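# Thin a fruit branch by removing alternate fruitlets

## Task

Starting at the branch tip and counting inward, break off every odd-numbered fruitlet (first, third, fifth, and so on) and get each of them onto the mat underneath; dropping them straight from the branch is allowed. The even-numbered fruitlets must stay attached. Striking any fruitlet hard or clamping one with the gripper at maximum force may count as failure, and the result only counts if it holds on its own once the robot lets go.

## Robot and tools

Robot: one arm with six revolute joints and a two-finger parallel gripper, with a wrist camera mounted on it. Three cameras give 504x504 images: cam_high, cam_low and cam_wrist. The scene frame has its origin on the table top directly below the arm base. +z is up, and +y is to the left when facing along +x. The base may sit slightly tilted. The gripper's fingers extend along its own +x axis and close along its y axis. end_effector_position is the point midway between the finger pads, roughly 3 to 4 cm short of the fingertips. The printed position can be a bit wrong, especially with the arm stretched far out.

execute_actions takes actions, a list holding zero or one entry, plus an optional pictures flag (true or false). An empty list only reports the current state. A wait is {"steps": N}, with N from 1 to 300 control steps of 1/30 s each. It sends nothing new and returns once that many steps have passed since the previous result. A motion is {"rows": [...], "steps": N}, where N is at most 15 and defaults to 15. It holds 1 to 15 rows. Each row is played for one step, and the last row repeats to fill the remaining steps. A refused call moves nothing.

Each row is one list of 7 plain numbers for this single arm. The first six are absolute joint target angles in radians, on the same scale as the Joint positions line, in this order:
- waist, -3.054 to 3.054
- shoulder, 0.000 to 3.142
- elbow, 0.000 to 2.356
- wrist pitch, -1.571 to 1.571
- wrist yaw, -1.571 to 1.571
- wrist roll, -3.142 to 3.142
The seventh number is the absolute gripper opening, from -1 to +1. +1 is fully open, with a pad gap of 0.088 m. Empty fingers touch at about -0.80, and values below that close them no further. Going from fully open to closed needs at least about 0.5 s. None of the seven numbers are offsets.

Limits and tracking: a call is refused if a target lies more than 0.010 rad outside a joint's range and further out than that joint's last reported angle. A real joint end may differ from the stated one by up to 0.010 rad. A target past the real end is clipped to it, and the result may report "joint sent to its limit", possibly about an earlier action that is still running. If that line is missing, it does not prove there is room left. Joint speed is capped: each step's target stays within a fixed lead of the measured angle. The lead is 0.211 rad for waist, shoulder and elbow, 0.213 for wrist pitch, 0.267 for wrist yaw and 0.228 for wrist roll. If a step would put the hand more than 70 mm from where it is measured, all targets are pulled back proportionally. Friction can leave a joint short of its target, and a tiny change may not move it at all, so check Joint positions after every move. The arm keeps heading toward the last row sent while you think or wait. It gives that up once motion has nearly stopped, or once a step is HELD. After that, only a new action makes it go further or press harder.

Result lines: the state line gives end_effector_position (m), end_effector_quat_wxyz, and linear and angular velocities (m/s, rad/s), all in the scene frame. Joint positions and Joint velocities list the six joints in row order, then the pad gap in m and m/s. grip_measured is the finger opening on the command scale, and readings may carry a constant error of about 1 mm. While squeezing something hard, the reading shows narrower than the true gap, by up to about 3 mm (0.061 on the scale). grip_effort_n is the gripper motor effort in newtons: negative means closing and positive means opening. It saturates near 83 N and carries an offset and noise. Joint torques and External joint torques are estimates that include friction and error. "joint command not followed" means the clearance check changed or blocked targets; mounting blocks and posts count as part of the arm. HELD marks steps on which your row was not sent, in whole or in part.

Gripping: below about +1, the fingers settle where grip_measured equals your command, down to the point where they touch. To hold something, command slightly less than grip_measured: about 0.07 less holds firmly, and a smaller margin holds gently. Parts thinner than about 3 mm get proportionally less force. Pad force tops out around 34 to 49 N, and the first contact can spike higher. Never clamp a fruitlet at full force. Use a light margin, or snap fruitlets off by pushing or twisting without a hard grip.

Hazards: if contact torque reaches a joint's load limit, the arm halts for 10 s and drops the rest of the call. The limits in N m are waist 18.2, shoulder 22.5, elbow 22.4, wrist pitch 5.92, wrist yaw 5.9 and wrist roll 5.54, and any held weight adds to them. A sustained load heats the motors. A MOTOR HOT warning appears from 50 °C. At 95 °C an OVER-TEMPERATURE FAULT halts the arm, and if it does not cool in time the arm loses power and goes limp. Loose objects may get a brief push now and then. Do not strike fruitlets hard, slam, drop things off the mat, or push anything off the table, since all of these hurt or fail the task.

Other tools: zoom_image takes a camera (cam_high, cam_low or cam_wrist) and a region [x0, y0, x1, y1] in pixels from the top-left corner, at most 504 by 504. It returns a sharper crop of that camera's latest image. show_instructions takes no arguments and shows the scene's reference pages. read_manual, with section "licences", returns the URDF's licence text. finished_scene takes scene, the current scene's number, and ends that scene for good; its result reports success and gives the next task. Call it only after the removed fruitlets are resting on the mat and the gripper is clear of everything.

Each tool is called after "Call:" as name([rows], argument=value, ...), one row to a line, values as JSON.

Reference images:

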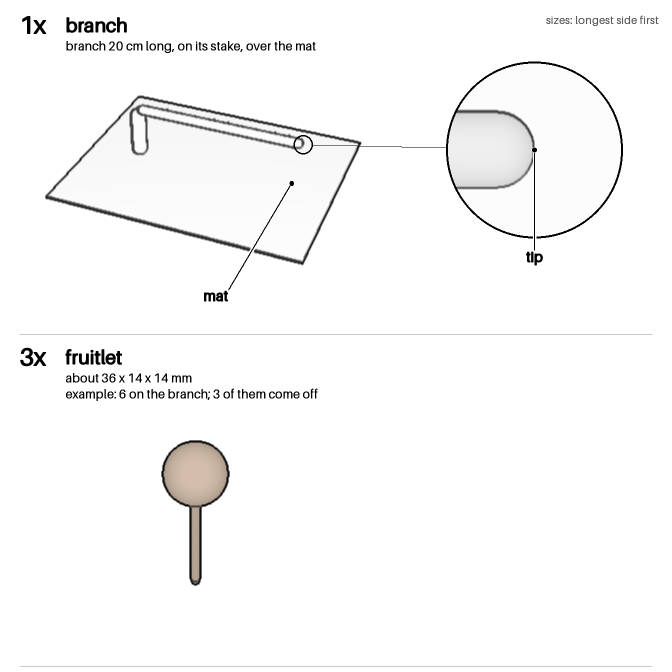

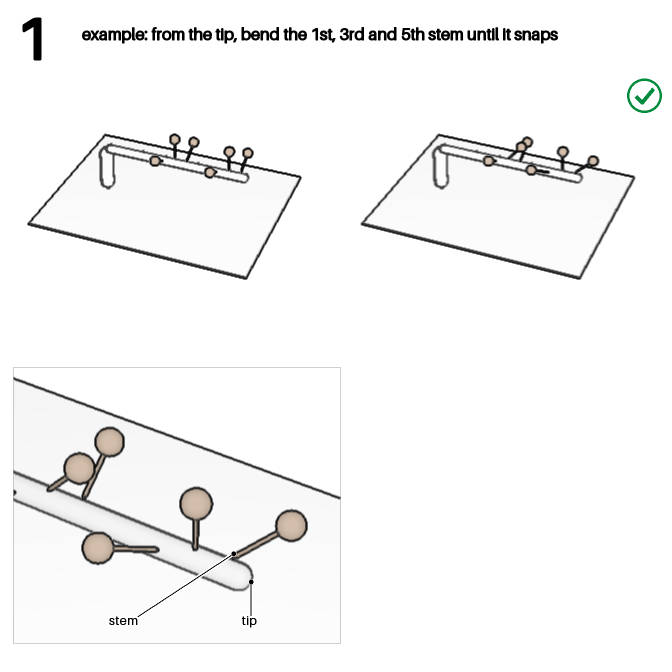

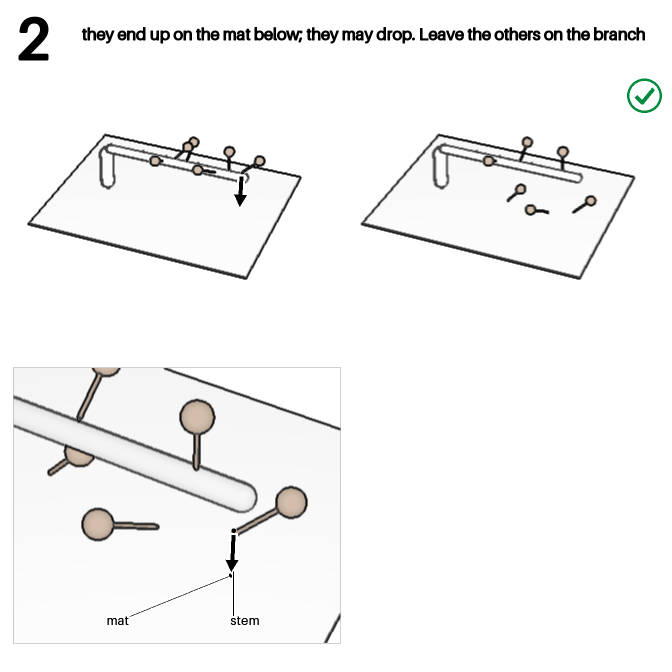

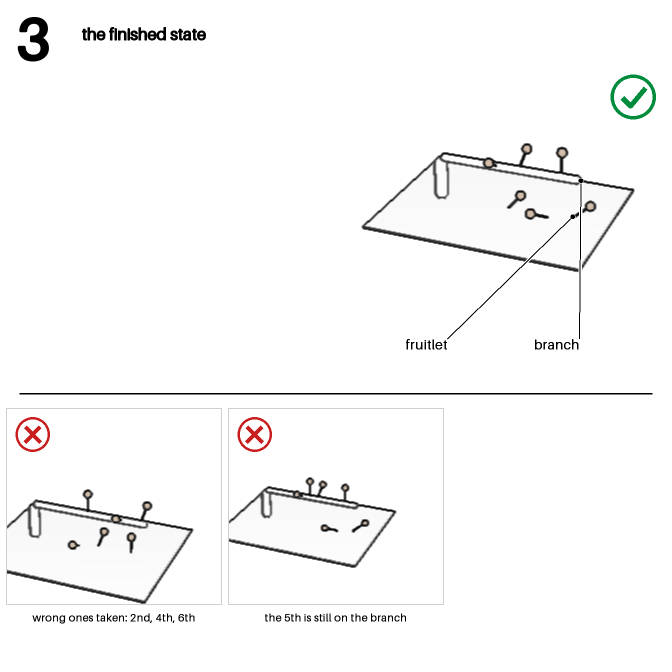

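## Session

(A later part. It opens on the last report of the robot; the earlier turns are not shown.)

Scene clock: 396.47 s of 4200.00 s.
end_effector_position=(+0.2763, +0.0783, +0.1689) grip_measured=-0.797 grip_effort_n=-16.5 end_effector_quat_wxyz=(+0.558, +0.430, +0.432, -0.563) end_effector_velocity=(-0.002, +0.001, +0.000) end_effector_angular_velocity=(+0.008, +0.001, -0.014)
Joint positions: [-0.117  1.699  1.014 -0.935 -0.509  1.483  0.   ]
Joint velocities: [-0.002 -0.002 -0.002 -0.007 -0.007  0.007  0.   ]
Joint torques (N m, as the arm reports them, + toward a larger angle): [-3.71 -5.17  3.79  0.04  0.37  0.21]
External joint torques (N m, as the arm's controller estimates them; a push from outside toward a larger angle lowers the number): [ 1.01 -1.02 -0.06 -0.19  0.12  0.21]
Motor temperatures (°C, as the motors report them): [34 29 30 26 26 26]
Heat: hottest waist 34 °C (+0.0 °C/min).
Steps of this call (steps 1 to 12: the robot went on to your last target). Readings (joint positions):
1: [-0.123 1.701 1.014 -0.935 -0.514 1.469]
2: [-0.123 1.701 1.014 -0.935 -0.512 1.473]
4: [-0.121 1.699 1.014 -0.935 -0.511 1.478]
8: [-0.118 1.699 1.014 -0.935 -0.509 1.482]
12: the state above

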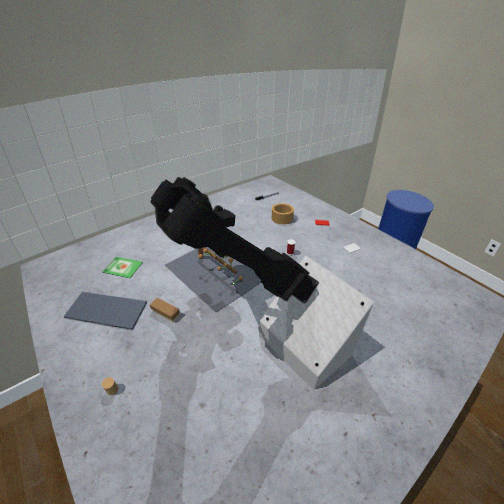

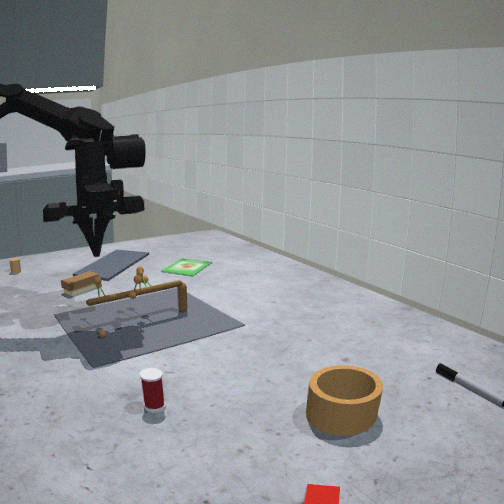

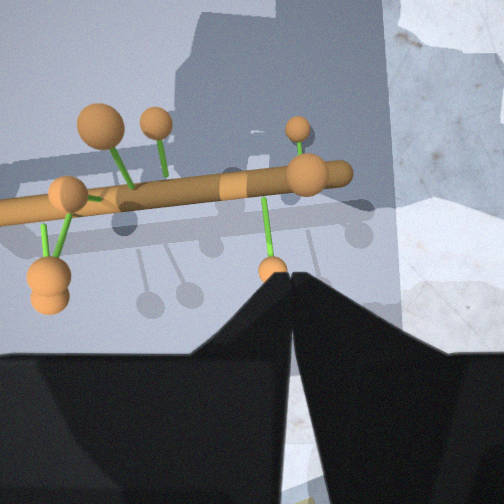

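Call:
execute_actions([
  {"rows":[[-0.105,1.70,1.005,-0.92,-0.507,1.495,-0.8],[-0.093,1.705,0.997,-0.90,-0.507,1.507,-0.8],[-0.081,1.71,0.989,-0.88,-0.507,1.52,-0.8],[-0.069,1.715,0.981,-0.86,-0.507,1.533,-0.8],[-0.057,1.72,0.973,-0.84,-0.507,1.546,-0.8],[-0.045,1.725,0.965,-0.82,-0.507,1.559,-0.8],[-0.033,1.73,0.957,-0.80,-0.507,1.572,-0.8],[-0.021,1.736,0.949,-0.78,-0.507,1.585,-0.8],[-0.010,1.742,0.941,-0.765,-0.507,1.596,-0.8],[0.0,1.747,0.933,-0.75,-0.507,1.605,-0.8],[0.008,1.752,0.927,-0.74,-0.507,1.612,-0.8],[0.011,1.755,0.923,-0.735,-0.507,1.615,-0.8]],"steps":15},
], pictures=false)

Call:
execute_actions([
  {"steps":8},
])

Scene clock: 411.67 s of 4200.00 s.
end_effector_position=(+0.2764, +0.0818, +0.1247) grip_measured=-0.797 grip_effort_n=-16.5 end_effector_quat_wxyz=(+0.561, +0.423, +0.438, -0.561) end_effector_velocity=(-0.014, -0.007, -0.036) end_effector_angular_velocity=(+0.006, +0.037, -0.036)
Joint positions: [ 0.004  1.743  0.935 -0.751 -0.508  1.6    0.   ]
Joint velocities: [ 0.071  0.051 -0.085  0.125 -0.007  0.081  0.   ]
Joint torques (N m, as the arm reports them, + toward a larger angle): [-4.04 -3.76  3.08  0.25  0.28  0.2 ]
External joint torques (N m, as the arm's controller estimates them; a push from outside toward a larger angle lowers the number): [ 0.95  1.15 -0.66 -0.01  0.03  0.2 ]
Motor temperatures (°C, as the motors report them): [34 30 30 26 26 26]
Heat: hottest waist 34 °C (+0.0 °C/min).
Steps of this call (steps 1 to 30: the robot went on to your last target; steps 31 to 90: nothing new was sent; then 11.70 s passed at rest; steps 91 to 105: all 15 steps of this action). Readings (joint positions):
91: [-0.116 1.699 1.014 -0.934 -0.509 1.485]
92: [-0.113 1.699 1.012 -0.927 -0.508 1.489]
94: [-0.099 1.699 1.005 -0.899 -0.508 1.504]
98: [-0.055 1.711 0.979 -0.832 -0.508 1.547]
105: the state above

Scene clock: 411.93 s of 4200.00 s.
end_effector_position=(+0.2772, +0.0819, +0.1230) grip_measured=-0.797 grip_effort_n=-16.5 end_effector_quat_wxyz=(+0.562, +0.424, +0.437, -0.560) end_effector_velocity=(-0.003, -0.001, -0.003) end_effector_angular_velocity=(+0.007, +0.005, -0.011)
Joint positions: [ 0.008  1.745  0.931 -0.739 -0.508  1.608  0.   ]
Joint velocities: [ 0.002  0.002 -0.012  0.007 -0.007  0.007  0.   ]
Joint torques (N m, as the arm reports them, + toward a larger angle): [-3.75 -3.46  2.76  0.19  0.28  0.21]
External joint torques (N m, as the arm's controller estimates them; a push from outside toward a larger angle lowers the number): [ 1.06  1.06 -0.57  0.02  0.03  0.2 ]
Motor temperatures (°C, as the motors report them): [34 30 30 26 26 26]
Heat: hottest waist 34 °C (+0.0 °C/min).
Steps of this call (steps 1 to 8: the robot went on to your last target). Readings (joint positions):
1: [0.006 1.744 0.933 -0.748 -0.508 1.603]
2: [0.006 1.745 0.932 -0.745 -0.508 1.605]
4: [0.007 1.745 0.932 -0.741 -0.508 1.606]
8: the state above

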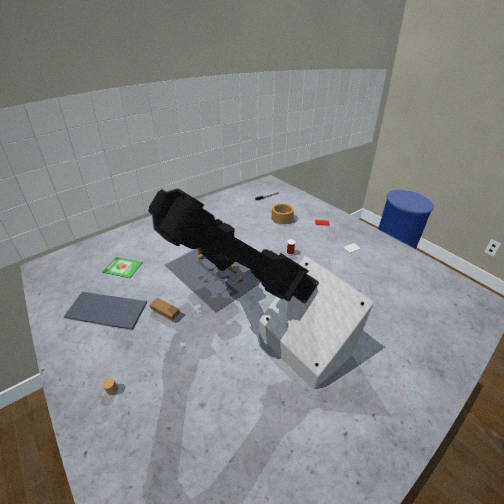

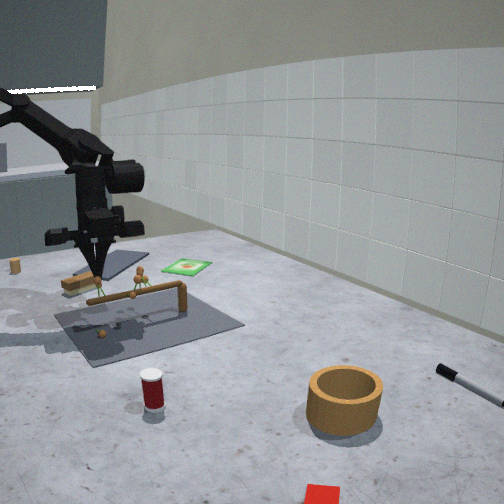

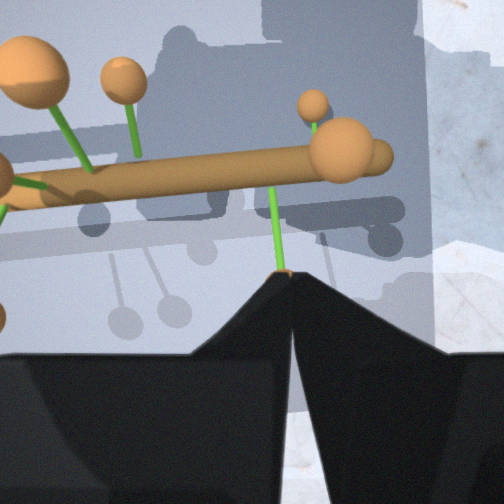

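Call:
execute_actions([
  {"rows":[[0.014,1.757,0.920,-0.730,-0.509,1.617,-0.8],[0.017,1.758,0.918,-0.725,-0.509,1.620,-0.8],[0.020,1.760,0.915,-0.719,-0.509,1.624,-0.8],[0.023,1.761,0.913,-0.714,-0.509,1.627,-0.8],[0.026,1.762,0.910,-0.708,-0.509,1.631,-0.8],[0.029,1.764,0.908,-0.703,-0.509,1.634,-0.8],[0.032,1.765,0.905,-0.697,-0.509,1.638,-0.8],[0.035,1.766,0.903,-0.692,-0.509,1.641,-0.8],[0.038,1.768,0.900,-0.686,-0.509,1.645,-0.8],[0.041,1.769,0.898,-0.681,-0.509,1.648,-0.8],[0.044,1.770,0.895,-0.675,-0.509,1.652,-0.8],[0.047,1.772,0.893,-0.670,-0.509,1.655,-0.8],[0.050,1.773,0.890,-0.664,-0.509,1.659,-0.8]],"steps":15},
])

Scene clock: 420.90 s of 4200.00 s.
end_effector_position=(+0.2749, +0.0817, +0.1085) grip_measured=-0.797 grip_effort_n=-16.5 end_effector_quat_wxyz=(+0.561, +0.424, +0.438, -0.560) end_effector_velocity=(-0.010, +0.002, -0.021) end_effector_angular_velocity=(+0.021, +0.026, -0.015)
Joint positions: [ 0.044  1.762  0.901 -0.674 -0.508  1.647  0.   ]
Joint velocities: [ 0.051  0.022 -0.046  0.066 -0.022  0.051  0.   ]
Joint torques (N m, as the arm reports them, + toward a larger angle): [-3.87 -3.59  2.61  0.2   0.21  0.21]
External joint torques (N m, as the arm's controller estimates them; a push from outside toward a larger angle lowers the number): [ 0.99  1.14 -0.64  0.02 -0.03  0.21]
Motor temperatures (°C, as the motors report them): [34 30 29 26 26 26]
Heat: hottest waist 34 °C (+0.0 °C/min).
Steps of this call (steps 1 to 30: the robot went on to your last target; steps 31 to 90: nothing new was sent; then 5.47 s passed at rest; steps 91 to 105: all 15 steps of this action). Readings (joint positions):
91: [0.009 1.746 0.930 -0.736 -0.508 1.610]
92: [0.009 1.746 0.929 -0.734 -0.508 1.610]
94: [0.013 1.747 0.926 -0.726 -0.508 1.614]
98: [0.024 1.753 0.917 -0.708 -0.508 1.626]
105: the state above

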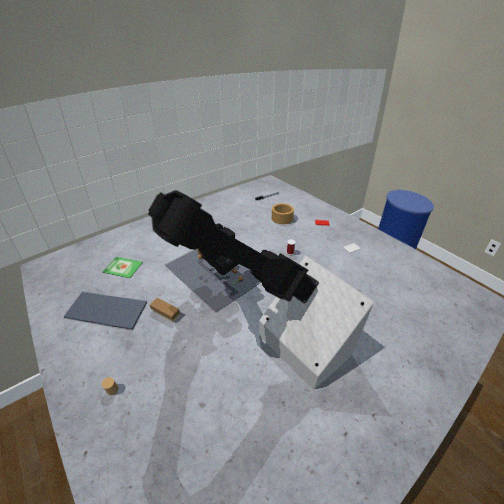

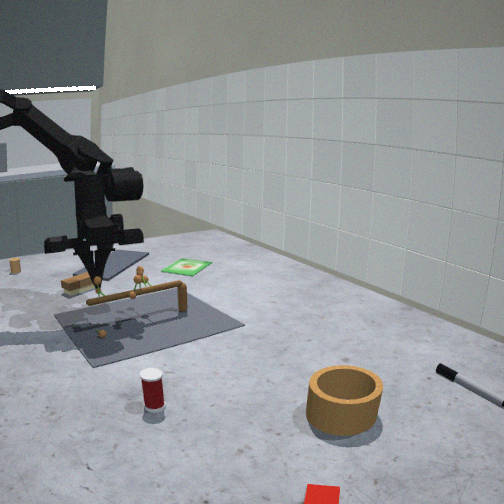

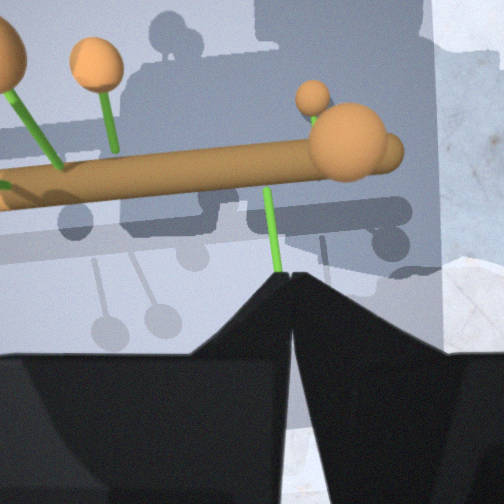

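Call:
execute_actions([
  {"rows":[[0.050,1.780,0.905,-0.667,-0.509,1.659,-0.8],[0.050,1.786,0.910,-0.667,-0.509,1.659,-0.8],[0.050,1.790,0.912,-0.667,-0.509,1.659,-0.8],[0.050,1.790,0.912,-0.667,-0.509,1.659,-0.8],[0.053,1.791,0.905,-0.662,-0.509,1.663,-0.8],[0.056,1.792,0.900,-0.657,-0.509,1.666,-0.8],[0.059,1.793,0.897,-0.652,-0.509,1.670,-0.8],[0.062,1.794,0.895,-0.646,-0.509,1.673,-0.8],[0.065,1.796,0.892,-0.641,-0.509,1.677,-0.8],[0.068,1.797,0.890,-0.635,-0.509,1.680,-0.8],[0.071,1.798,0.887,-0.630,-0.509,1.684,-0.8],[0.074,1.799,0.885,-0.624,-0.509,1.687,-0.8],[0.077,1.80,0.882,-0.619,-0.509,1.691,-0.8]],"steps":15},
])

Scene clock: 437.87 s of 4200.00 s.
end_effector_position=(+0.2761, +0.0815, +0.0972) grip_measured=-0.797 grip_effort_n=-16.5 end_effector_quat_wxyz=(+0.559, +0.424, +0.437, -0.562) end_effector_velocity=(-0.012, -0.001, -0.021) end_effector_angular_velocity=(-0.008, +0.023, -0.025)
Joint positions: [ 0.07   1.788  0.893 -0.629 -0.508  1.68   0.   ]
Joint velocities: [ 0.056  0.017 -0.051  0.066  0.007  0.066  0.   ]
Joint torques (N m, as the arm reports them, + toward a larger angle): [-3.91 -3.61  2.48  0.16  0.21  0.19]
External joint torques (N m, as the arm's controller estimates them; a push from outside toward a larger angle lowers the number): [ 1.05  1.24 -0.61  0.   -0.04  0.19]
Motor temperatures (°C, as the motors report them): [34 29 29 26 26 26]
Heat: hottest waist 34 °C (+0.0 °C/min).
Steps of this call (steps 1 to 15: the robot went on to your last target; steps 16 to 90: nothing new was sent; then 13.47 s passed at rest; steps 91 to 105: all 15 steps of this action). Readings (joint positions):
91: [0.047 1.764 0.897 -0.666 -0.508 1.653]
92: [0.047 1.766 0.898 -0.666 -0.508 1.653]
94: [0.047 1.772 0.900 -0.666 -0.508 1.653]
98: [0.052 1.780 0.900 -0.659 -0.508 1.660]
105: the state above

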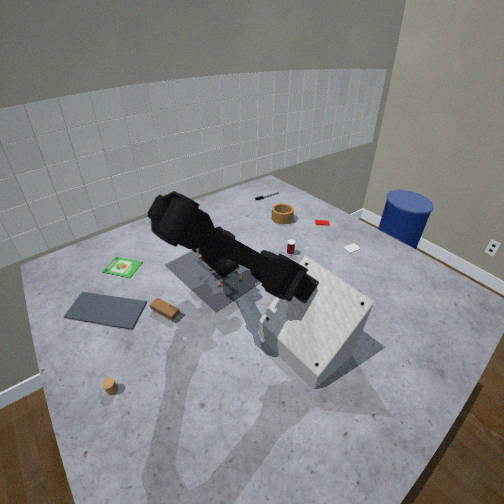

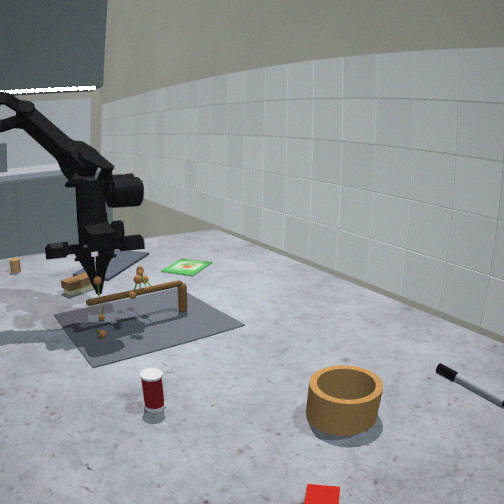

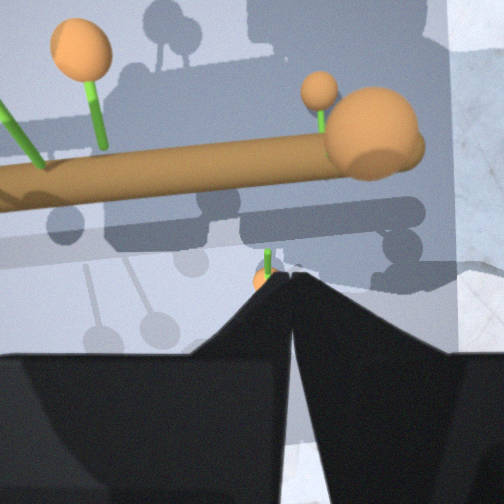

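Call:
execute_actions([
  {"rows":[[0.04,1.77,0.91,-0.68,-0.508,1.65,-0.8],[0.0,1.75,0.93,-0.75,-0.508,1.60,-0.8],[-0.05,1.725,0.965,-0.83,-0.507,1.55,-0.8],[-0.11,1.695,1.01,-0.93,-0.505,1.49,-0.8],[-0.165,1.67,1.05,-1.02,-0.505,1.43,-0.8],[-0.165,1.67,1.05,-1.02,-0.505,1.43,-0.8],[-0.20,1.75,1.09,-1.04,-0.56,1.36,-0.8],[-0.245,1.84,1.135,-1.06,-0.62,1.285,-0.8],[-0.289,1.936,1.178,-1.08,-0.68,1.21,-0.8]],"steps":15},
], pictures=false)

Call:
execute_actions([
  {"rows":[[-0.33,2.02,1.22,-1.10,-0.74,1.135,-0.8],[-0.37,2.11,1.262,-1.117,-0.80,1.06,-0.8],[-0.413,2.205,1.305,-1.134,-0.856,0.987,-0.8]],"steps":15},
])

Scene clock: 552.43 s of 4200.00 s.
end_effector_position=(+0.2943, +0.0483, +0.1807) grip_measured=-0.797 grip_effort_n=-16.5 end_effector_quat_wxyz=(+0.501, +0.473, +0.490, -0.534) end_effector_velocity=(-0.002, -0.017, -0.028) end_effector_angular_velocity=(+0.257, +0.078, +0.058)
Joint positions: [-0.282  1.916  1.154 -1.066 -0.658  1.24   0.   ]
Joint velocities: [-0.061  0.217  0.027 -0.051 -0.198 -0.271  0.   ]
Joint torques (N m, as the arm reports them, + toward a larger angle): [-4.42 -4.75  6.23 -0.08 -0.12 -0.26]
External joint torques (N m, as the arm's controller estimates them; a push from outside toward a larger angle lowers the number): [ 0.6   0.99  1.2  -0.27 -0.15 -0.25]
Motor temperatures (°C, as the motors report them): [34 29 29 25 26 26]
Heat: hottest waist 34 °C (+0.0 °C/min).
Steps of this call (steps 1 to 15: the robot went on to your last target; steps 16 to 90: nothing new was sent; then 111.07 s passed at rest; steps 91 to 105: all 15 steps of this action). Readings (joint positions):
91: [0.072 1.790 0.891 -0.630 -0.509 1.683]
92: [0.062 1.787 0.898 -0.660 -0.509 1.665]
94: [0.010 1.769 0.926 -0.765 -0.509 1.600]
98: [-0.147 1.739 1.041 -0.958 -0.544 1.433]
105: the state above

Scene clock: 552.93 s of 4200.00 s.
end_effector_position=(+0.3210, +0.0084, +0.1770) grip_measured=-0.797 grip_effort_n=-16.5 end_effector_quat_wxyz=(+0.457, +0.541, +0.539, -0.457) end_effector_velocity=(+0.007, +0.004, +0.006) end_effector_angular_velocity=(+0.016, -0.022, +0.023)
Joint positions: [-0.412  2.19   1.297 -1.13  -0.851  0.996  0.   ]
Joint velocities: [-0.002  0.002  0.032 -0.022 -0.022 -0.022  0.   ]
Joint torques (N m, as the arm reports them, + toward a larger angle): [-5.03 -4.1   4.8  -0.21 -0.19 -0.26]
External joint torques (N m, as the arm's controller estimates them; a push from outside toward a larger angle lowers the number): [ 0.97  1.31  0.99 -0.25 -0.14 -0.27]
Motor temperatures (°C, as the motors report them): [35 29 29 25 26 26]
Heat: hottest waist 35 °C (+1.0 °C/min).
Steps of this call (steps 1 to 15: all 15 steps of this action). Readings (joint positions):
1: [-0.287 1.936 1.164 -1.079 -0.679 1.215]
2: [-0.298 1.966 1.186 -1.094 -0.714 1.177]
4: [-0.342 2.057 1.250 -1.103 -0.784 1.090]
8: [-0.408 2.172 1.281 -1.126 -0.826 1.021]
15: the state above

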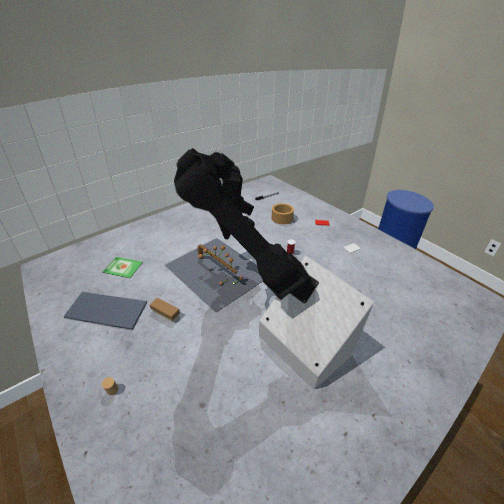

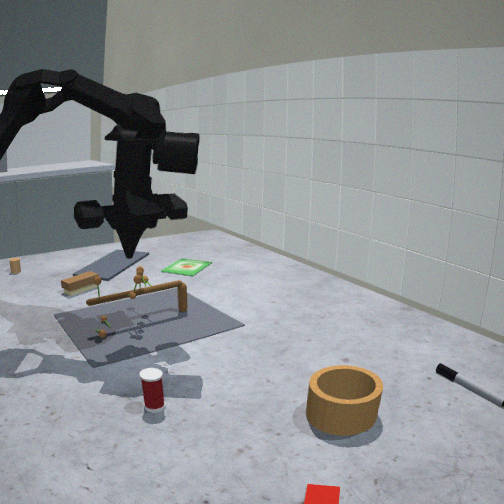

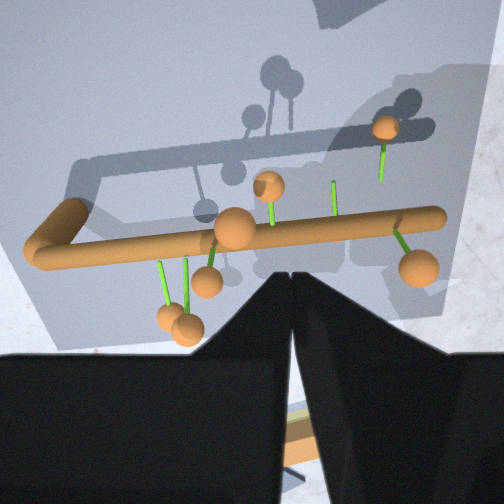

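Call:
execute_actions([
  {"rows":[[-0.402,2.203,1.282,-1.112,-0.856,1.008,-0.8],[-0.395,2.205,1.274,-1.095,-0.859,1.017,-0.8],[-0.388,2.207,1.266,-1.078,-0.862,1.026,-0.8],[-0.381,2.209,1.258,-1.061,-0.864,1.035,-0.8],[-0.374,2.212,1.250,-1.044,-0.867,1.045,-0.8],[-0.367,2.214,1.242,-1.027,-0.870,1.054,-0.8],[-0.360,2.216,1.234,-1.010,-0.872,1.063,-0.8],[-0.353,2.219,1.226,-0.993,-0.875,1.073,-0.8],[-0.347,2.221,1.218,-0.976,-0.878,1.082,-0.8],[-0.342,2.223,1.211,-0.960,-0.880,1.091,-0.8],[-0.338,2.225,1.206,-0.950,-0.882,1.097,-0.8],[-0.337,2.226,1.205,-0.946,-0.883,1.10,-0.8]],"steps":15},
], pictures=false)

Call:
execute_actions([
  {"steps":8},
])

Call:
zoom_image(camera="cam_low", region=[90, 240, 180, 320])

Scene clock: 578.73 s of 4200.00 s.
end_effector_position=(+0.3205, +0.0090, +0.1409) grip_measured=-0.797 grip_effort_n=-16.5 end_effector_quat_wxyz=(+0.455, +0.539, +0.541, -0.458) end_effector_velocity=(-0.002, -0.000, -0.021) end_effector_angular_velocity=(+0.018, -0.013, -0.029)
Joint positions: [-0.341  2.215  1.217 -0.961 -0.877  1.087  0.   ]
Joint velocities: [ 0.032  0.012 -0.066  0.125 -0.037  0.081  0.   ]
Joint torques (N m, as the arm reports them, + toward a larger angle): [-5.04 -4.67  3.22  0.16 -0.21  0.2 ]
External joint torques (N m, as the arm's controller estimates them; a push from outside toward a larger angle lowers the number): [ 1.22  1.31 -0.66  0.02 -0.15  0.21]
Motor temperatures (°C, as the motors report them): [36 29 30 25 26 26]
Heat: hottest waist 36 °C (+2.0 °C/min).
Steps of this call (steps 1 to 15: the robot went on to your last target; steps 16 to 90: nothing new was sent; then 22.30 s passed at rest; steps 91 to 105: all 15 steps of this action). Readings (joint positions):
91: [-0.412 2.193 1.297 -1.131 -0.852 0.993]
92: [-0.410 2.193 1.295 -1.122 -0.853 0.995]
94: [-0.403 2.193 1.286 -1.097 -0.856 1.008]
98: [-0.375 2.200 1.257 -1.038 -0.865 1.042]
105: the state above

Scene clock: 579.00 s of 4200.00 s.
end_effector_position=(+0.3212, +0.0084, +0.1400) grip_measured=-0.797 grip_effort_n=-16.5 end_effector_quat_wxyz=(+0.456, +0.540, +0.540, -0.457) end_effector_velocity=(-0.002, +0.004, -0.001) end_effector_angular_velocity=(+0.023, +0.001, -0.015)
Joint positions: [-0.34   2.215  1.213 -0.949 -0.879  1.093  0.   ]
Joint velocities: [ 0.002 -0.002 -0.007 -0.007 -0.022  0.007  0.   ]
Joint torques (N m, as the arm reports them, + toward a larger angle): [-4.83 -4.46  3.05  0.14 -0.2   0.2 ]
External joint torques (N m, as the arm's controller estimates them; a push from outside toward a larger angle lowers the number): [ 1.17  1.3  -0.66  0.04 -0.14  0.2 ]
Motor temperatures (°C, as the motors report them): [36 29 30 25 26 26]
Heat: hottest waist 36 °C (+2.0 °C/min).
Steps of this call (steps 1 to 8: the robot went on to your last target). Readings (joint positions):
1: [-0.340 2.215 1.215 -0.957 -0.878 1.088]
2: [-0.340 2.215 1.215 -0.955 -0.878 1.090]
4: [-0.340 2.215 1.214 -0.951 -0.879 1.091]
8: the state above

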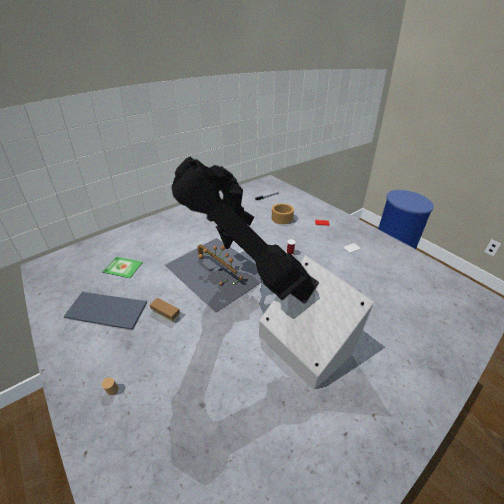

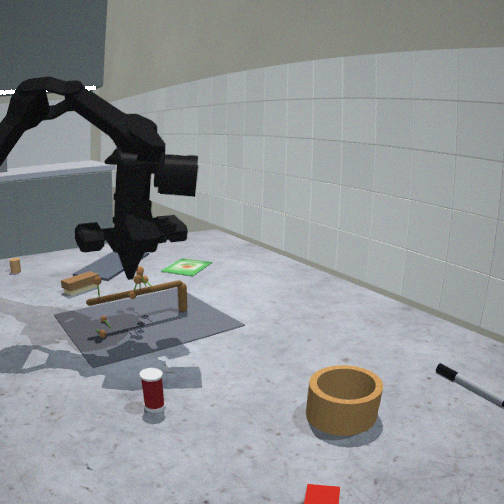

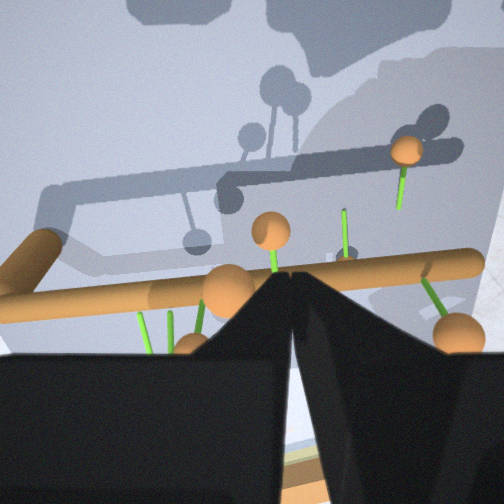

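Region (90, 240, 180, 320) of cam_low's 504x504 image, scaled by 5.600, with more detail than that image has.

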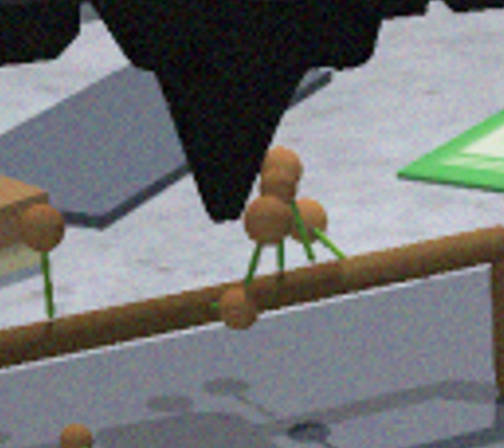

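Call:
execute_actions([
  {"rows":[[-0.334,2.227,1.202,-0.940,-0.884,1.103,-0.8],[-0.332,2.228,1.199,-0.934,-0.885,1.107,-0.8],[-0.330,2.229,1.196,-0.928,-0.886,1.110,-0.8],[-0.328,2.229,1.194,-0.922,-0.887,1.114,-0.8],[-0.326,2.230,1.192,-0.918,-0.888,1.116,-0.8],[-0.325,2.230,1.191,-0.916,-0.888,1.117,-0.8]],"steps":10},
])

Scene clock: 593.93 s of 4200.00 s.
end_effector_position=(+0.3206, +0.0090, +0.1341) grip_measured=-0.797 grip_effort_n=-16.5 end_effector_quat_wxyz=(+0.456, +0.540, +0.541, -0.457) end_effector_velocity=(-0.001, +0.002, -0.005) end_effector_angular_velocity=(+0.019, -0.005, -0.002)
Joint positions: [-0.328  2.219  1.2   -0.921 -0.884  1.109  0.   ]
Joint velocities: [ 0.007  0.002 -0.017  0.022 -0.022  0.007  0.   ]
Joint torques (N m, as the arm reports them, + toward a larger angle): [-4.91 -4.44  2.99  0.15 -0.19  0.22]
External joint torques (N m, as the arm's controller estimates them; a push from outside toward a larger angle lowers the number): [ 1.2   1.36 -0.69  0.04 -0.13  0.23]
Motor temperatures (°C, as the motors report them): [36 29 30 25 26 26]
Heat: hottest waist 36 °C (+2.0 °C/min).
Steps of this call (steps 1 to 30: the robot went on to your last target; steps 31 to 90: nothing new was sent; then 11.60 s passed at rest; steps 91 to 100: all 10 steps of this action). Readings (joint positions):
91: [-0.340 2.215 1.212 -0.947 -0.880 1.095]
92: [-0.339 2.215 1.211 -0.944 -0.880 1.096]
94: [-0.336 2.216 1.208 -0.936 -0.882 1.101]
98: [-0.329 2.218 1.201 -0.924 -0.884 1.108]
100: the state above

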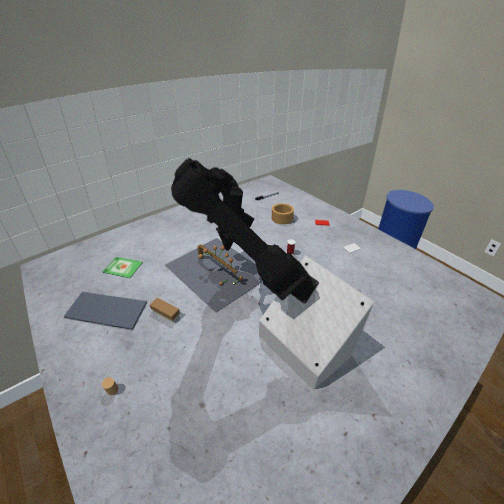

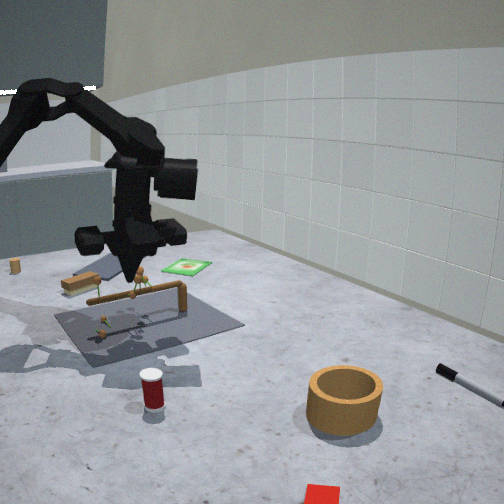

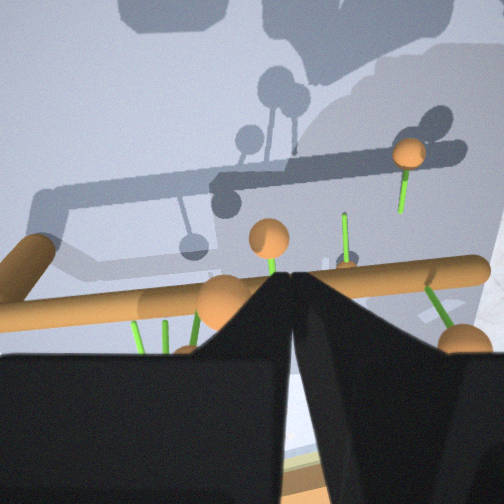

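Call:
execute_actions([
  {"rows":[[-0.325,2.230,1.212,-0.922,-0.888,1.117,-0.8],[-0.324,2.233,1.219,-0.925,-0.888,1.118,-0.8],[-0.323,2.237,1.226,-0.928,-0.888,1.119,-0.8],[-0.323,2.241,1.233,-0.930,-0.888,1.120,-0.8],[-0.322,2.245,1.240,-0.932,-0.889,1.121,-0.8],[-0.321,2.249,1.247,-0.935,-0.889,1.122,-0.8],[-0.321,2.253,1.254,-0.937,-0.889,1.123,-0.8],[-0.320,2.257,1.261,-0.939,-0.890,1.124,-0.8],[-0.319,2.261,1.268,-0.942,-0.890,1.125,-0.8],[-0.319,2.265,1.275,-0.944,-0.890,1.126,-0.8],[-0.318,2.269,1.282,-0.946,-0.891,1.127,-0.8],[-0.317,2.273,1.289,-0.949,-0.891,1.128,-0.8],[-0.317,2.277,1.296,-0.951,-0.891,1.129,-0.8],[-0.316,2.281,1.303,-0.953,-0.892,1.130,-0.8],[-0.315,2.285,1.310,-0.956,-0.892,1.131,-0.8]],"steps":15},
])

Scene clock: 605.23 s of 4200.00 s.
end_effector_position=(+0.3379, +0.0073, +0.1355) grip_measured=-0.797 grip_effort_n=-16.0 end_effector_quat_wxyz=(+0.457, +0.540, +0.540, -0.456) end_effector_velocity=(+0.037, -0.005, +0.001) end_effector_angular_velocity=(+0.009, +0.015, -0.000)
Joint positions: [-0.32   2.262  1.283 -0.947 -0.888  1.122  0.   ]
Joint velocities: [ 0.017  0.12   0.208 -0.095 -0.007  0.007  0.   ]
Joint torques (N m, as the arm reports them, + toward a larger angle): [-5.06 -4.6   4.81 -0.14 -0.17  0.2 ]
External joint torques (N m, as the arm's controller estimates them; a push from outside toward a larger angle lowers the number): [ 1.28  1.46  1.11 -0.26 -0.11  0.2 ]
Motor temperatures (°C, as the motors report them): [36 29 29 25 26 26]
Heat: hottest waist 36 °C (+2.0 °C/min).
Steps of this call (steps 1 to 15: the robot went on to your last target; steps 16 to 90: nothing new was sent; then 7.80 s passed at rest; steps 91 to 105: all 15 steps of this action). Readings (joint positions):
91: [-0.328 2.219 1.199 -0.918 -0.885 1.111]
92: [-0.327 2.219 1.200 -0.919 -0.885 1.111]
94: [-0.327 2.223 1.207 -0.923 -0.885 1.112]
98: [-0.325 2.236 1.234 -0.931 -0.885 1.115]
105: the state above

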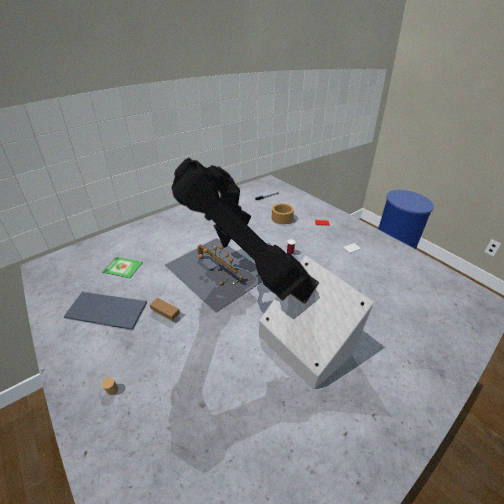

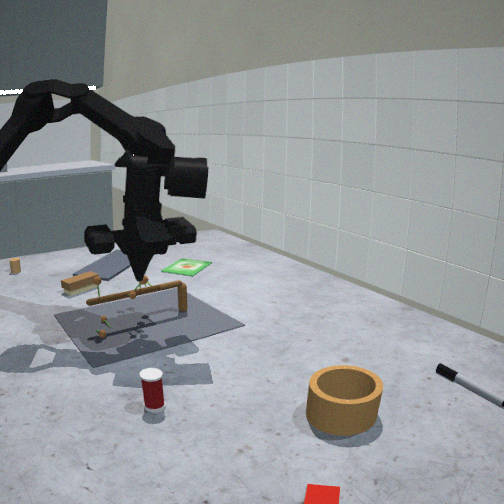

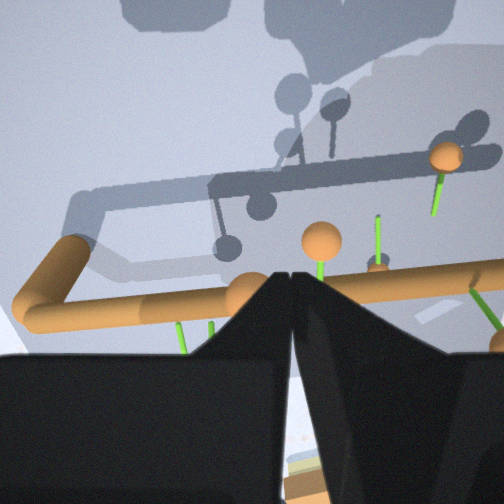

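Call:
zoom_image(camera="cam_low", region=[90, 240, 180, 320])

Region (90, 240, 180, 320) of cam_low's 504x504 image, scaled by 5.600, with more detail than that image has.

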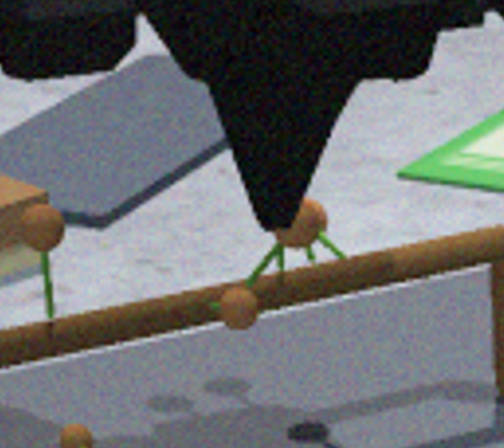

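Call:
execute_actions([
  {"rows":[[-0.311,2.287,1.308,-0.945,-0.894,1.136,-0.8],[-0.308,2.289,1.307,-0.938,-0.896,1.140,-0.8],[-0.305,2.291,1.306,-0.932,-0.897,1.144,-0.8],[-0.303,2.294,1.310,-0.930,-0.898,1.147,-0.8],[-0.302,2.298,1.316,-0.931,-0.898,1.148,-0.8],[-0.301,2.302,1.323,-0.933,-0.898,1.149,-0.8],[-0.300,2.306,1.330,-0.935,-0.898,1.150,-0.8],[-0.300,2.310,1.337,-0.938,-0.899,1.151,-0.8],[-0.299,2.314,1.344,-0.940,-0.899,1.152,-0.8],[-0.298,2.318,1.351,-0.942,-0.899,1.153,-0.8],[-0.297,2.322,1.358,-0.945,-0.900,1.155,-0.8],[-0.296,2.326,1.365,-0.947,-0.900,1.156,-0.8],[-0.295,2.330,1.372,-0.950,-0.900,1.158,-0.8]],"steps":15},
])

Call:
zoom_image(camera="cam_low", region=[90, 260, 200, 350])

Scene clock: 623.70 s of 4200.00 s.
end_effector_position=(+0.3548, +0.0061, +0.1296) grip_measured=-0.797 grip_effort_n=-16.5 end_effector_quat_wxyz=(+0.458, +0.539, +0.541, -0.454) end_effector_velocity=(+0.021, +0.002, +0.001) end_effector_angular_velocity=(+0.020, -0.001, +0.002)
Joint positions: [-0.299  2.312  1.355 -0.944 -0.896  1.149  0.   ]
Joint velocities: [ 0.012  0.056  0.11  -0.051 -0.022  0.007  0.   ]
Joint torques (N m, as the arm reports them, + toward a larger angle): [-5.39 -4.94  4.56 -0.17 -0.21  0.22]
External joint torques (N m, as the arm's controller estimates them; a push from outside toward a larger angle lowers the number): [ 1.28  1.31  1.06 -0.22 -0.16  0.21]
Motor temperatures (°C, as the motors report them): [37 29 30 25 26 26]
Heat: hottest waist 37 °C (+2.0 °C/min).
Steps of this call (steps 1 to 30: the robot went on to your last target; steps 31 to 90: nothing new was sent; then 14.97 s passed at rest; steps 91 to 105: all 15 steps of this action). Readings (joint positions):
91: [-0.318 2.273 1.302 -0.954 -0.888 1.126]
92: [-0.317 2.274 1.302 -0.952 -0.889 1.128]
94: [-0.314 2.276 1.302 -0.943 -0.891 1.133]
98: [-0.306 2.288 1.314 -0.939 -0.893 1.141]
105: the state above

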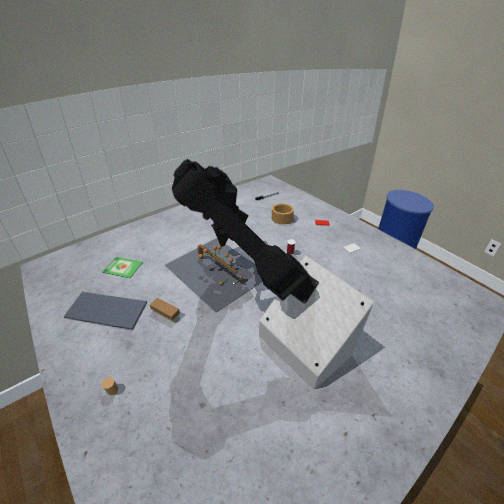

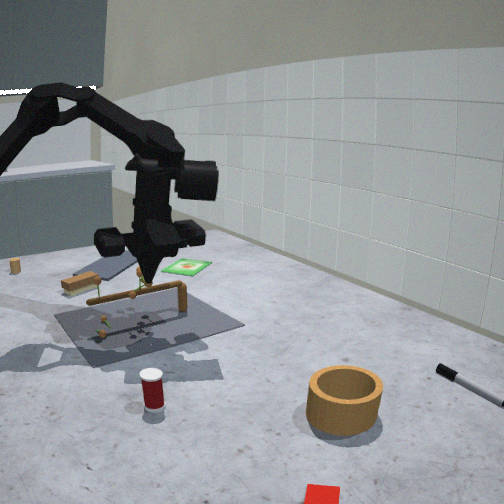

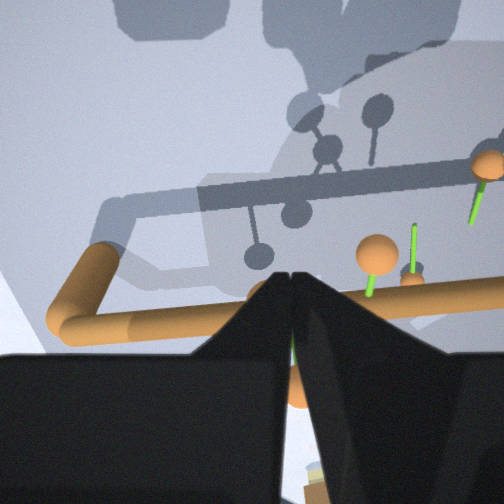

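Region (90, 260, 200, 350) of cam_low's 504x504 image, scaled by 4.582, with more detail than that image has; it fills the top 412 rows of this view, and the rest is white.

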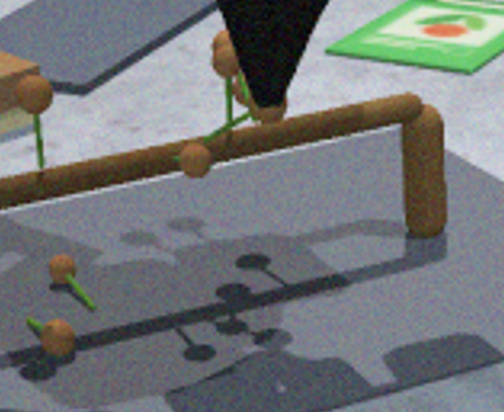

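Call:
execute_actions([
  {"rows":[[-0.293,2.331,1.370,-0.944,-0.901,1.160,-0.8],[-0.291,2.332,1.369,-0.939,-0.902,1.162,-0.8],[-0.289,2.333,1.368,-0.934,-0.903,1.165,-0.8],[-0.287,2.334,1.367,-0.929,-0.904,1.168,-0.8],[-0.285,2.336,1.366,-0.924,-0.905,1.171,-0.8],[-0.283,2.337,1.365,-0.919,-0.906,1.174,-0.8],[-0.281,2.338,1.364,-0.914,-0.907,1.177,-0.8],[-0.279,2.340,1.363,-0.909,-0.908,1.180,-0.8],[-0.277,2.341,1.362,-0.904,-0.909,1.183,-0.8],[-0.275,2.342,1.361,-0.899,-0.910,1.186,-0.8],[-0.273,2.344,1.360,-0.894,-0.911,1.189,-0.8]],"steps":13},
])

Call:
zoom_image(camera="cam_low", region=[90, 260, 200, 350])

Scene clock: 634.93 s of 4200.00 s.
end_effector_position=(+0.3616, +0.0070, +0.1219) grip_measured=-0.797 grip_effort_n=-16.0 end_effector_quat_wxyz=(+0.462, +0.540, +0.541, -0.450) end_effector_velocity=(+0.002, +0.011, -0.025) end_effector_angular_velocity=(+0.017, +0.032, +0.022)
Joint positions: [-0.28   2.329  1.364 -0.903 -0.906  1.178  0.   ]
Joint velocities: [ 0.066  0.032 -0.002  0.051 -0.022  0.037  0.   ]
Joint torques (N m, as the arm reports them, + toward a larger angle): [-5.52 -5.08  3.44  0.17 -0.2   0.18]
External joint torques (N m, as the arm's controller estimates them; a push from outside toward a larger angle lowers the number): [ 1.27  1.49 -0.16  0.03 -0.14  0.18]
Motor temperatures (°C, as the motors report them): [37 30 30 25 26 26]
Heat: hottest waist 37 °C (+1.0 °C/min).
Steps of this call (steps 1 to 15: the robot went on to your last target; steps 16 to 90: nothing new was sent; then 7.80 s passed at rest; steps 91 to 103: all 13 steps of this action). Readings (joint positions):
91: [-0.298 2.317 1.364 -0.948 -0.896 1.152]
92: [-0.298 2.318 1.364 -0.948 -0.896 1.153]
94: [-0.296 2.319 1.364 -0.941 -0.898 1.156]
98: [-0.290 2.323 1.364 -0.923 -0.901 1.166]
103: the state above

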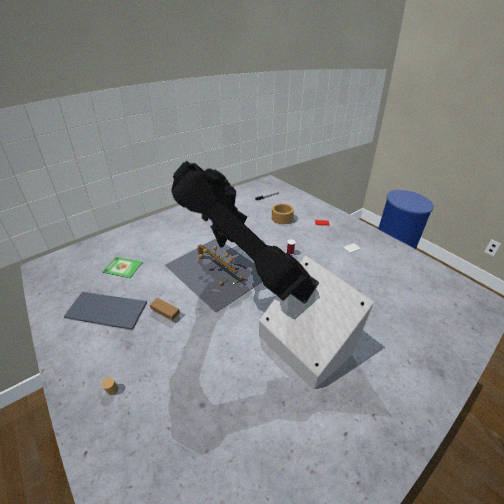

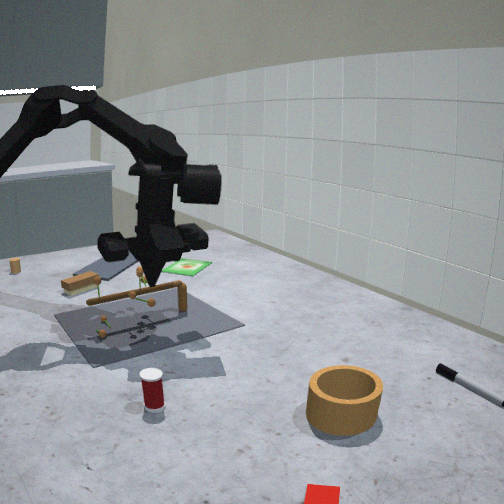

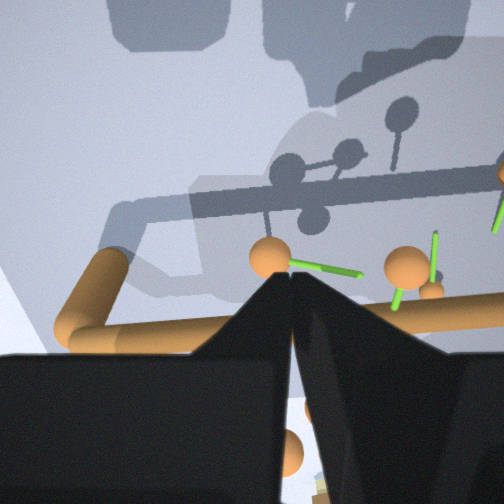

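Region (90, 260, 200, 350) of cam_low's 504x504 image, scaled by 4.582, with more detail than that image has; it fills the top 412 rows of this view, and the rest is white.

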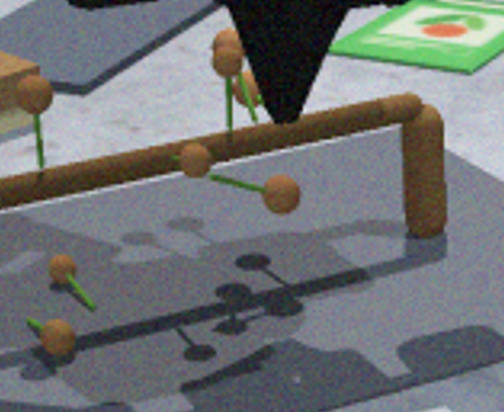

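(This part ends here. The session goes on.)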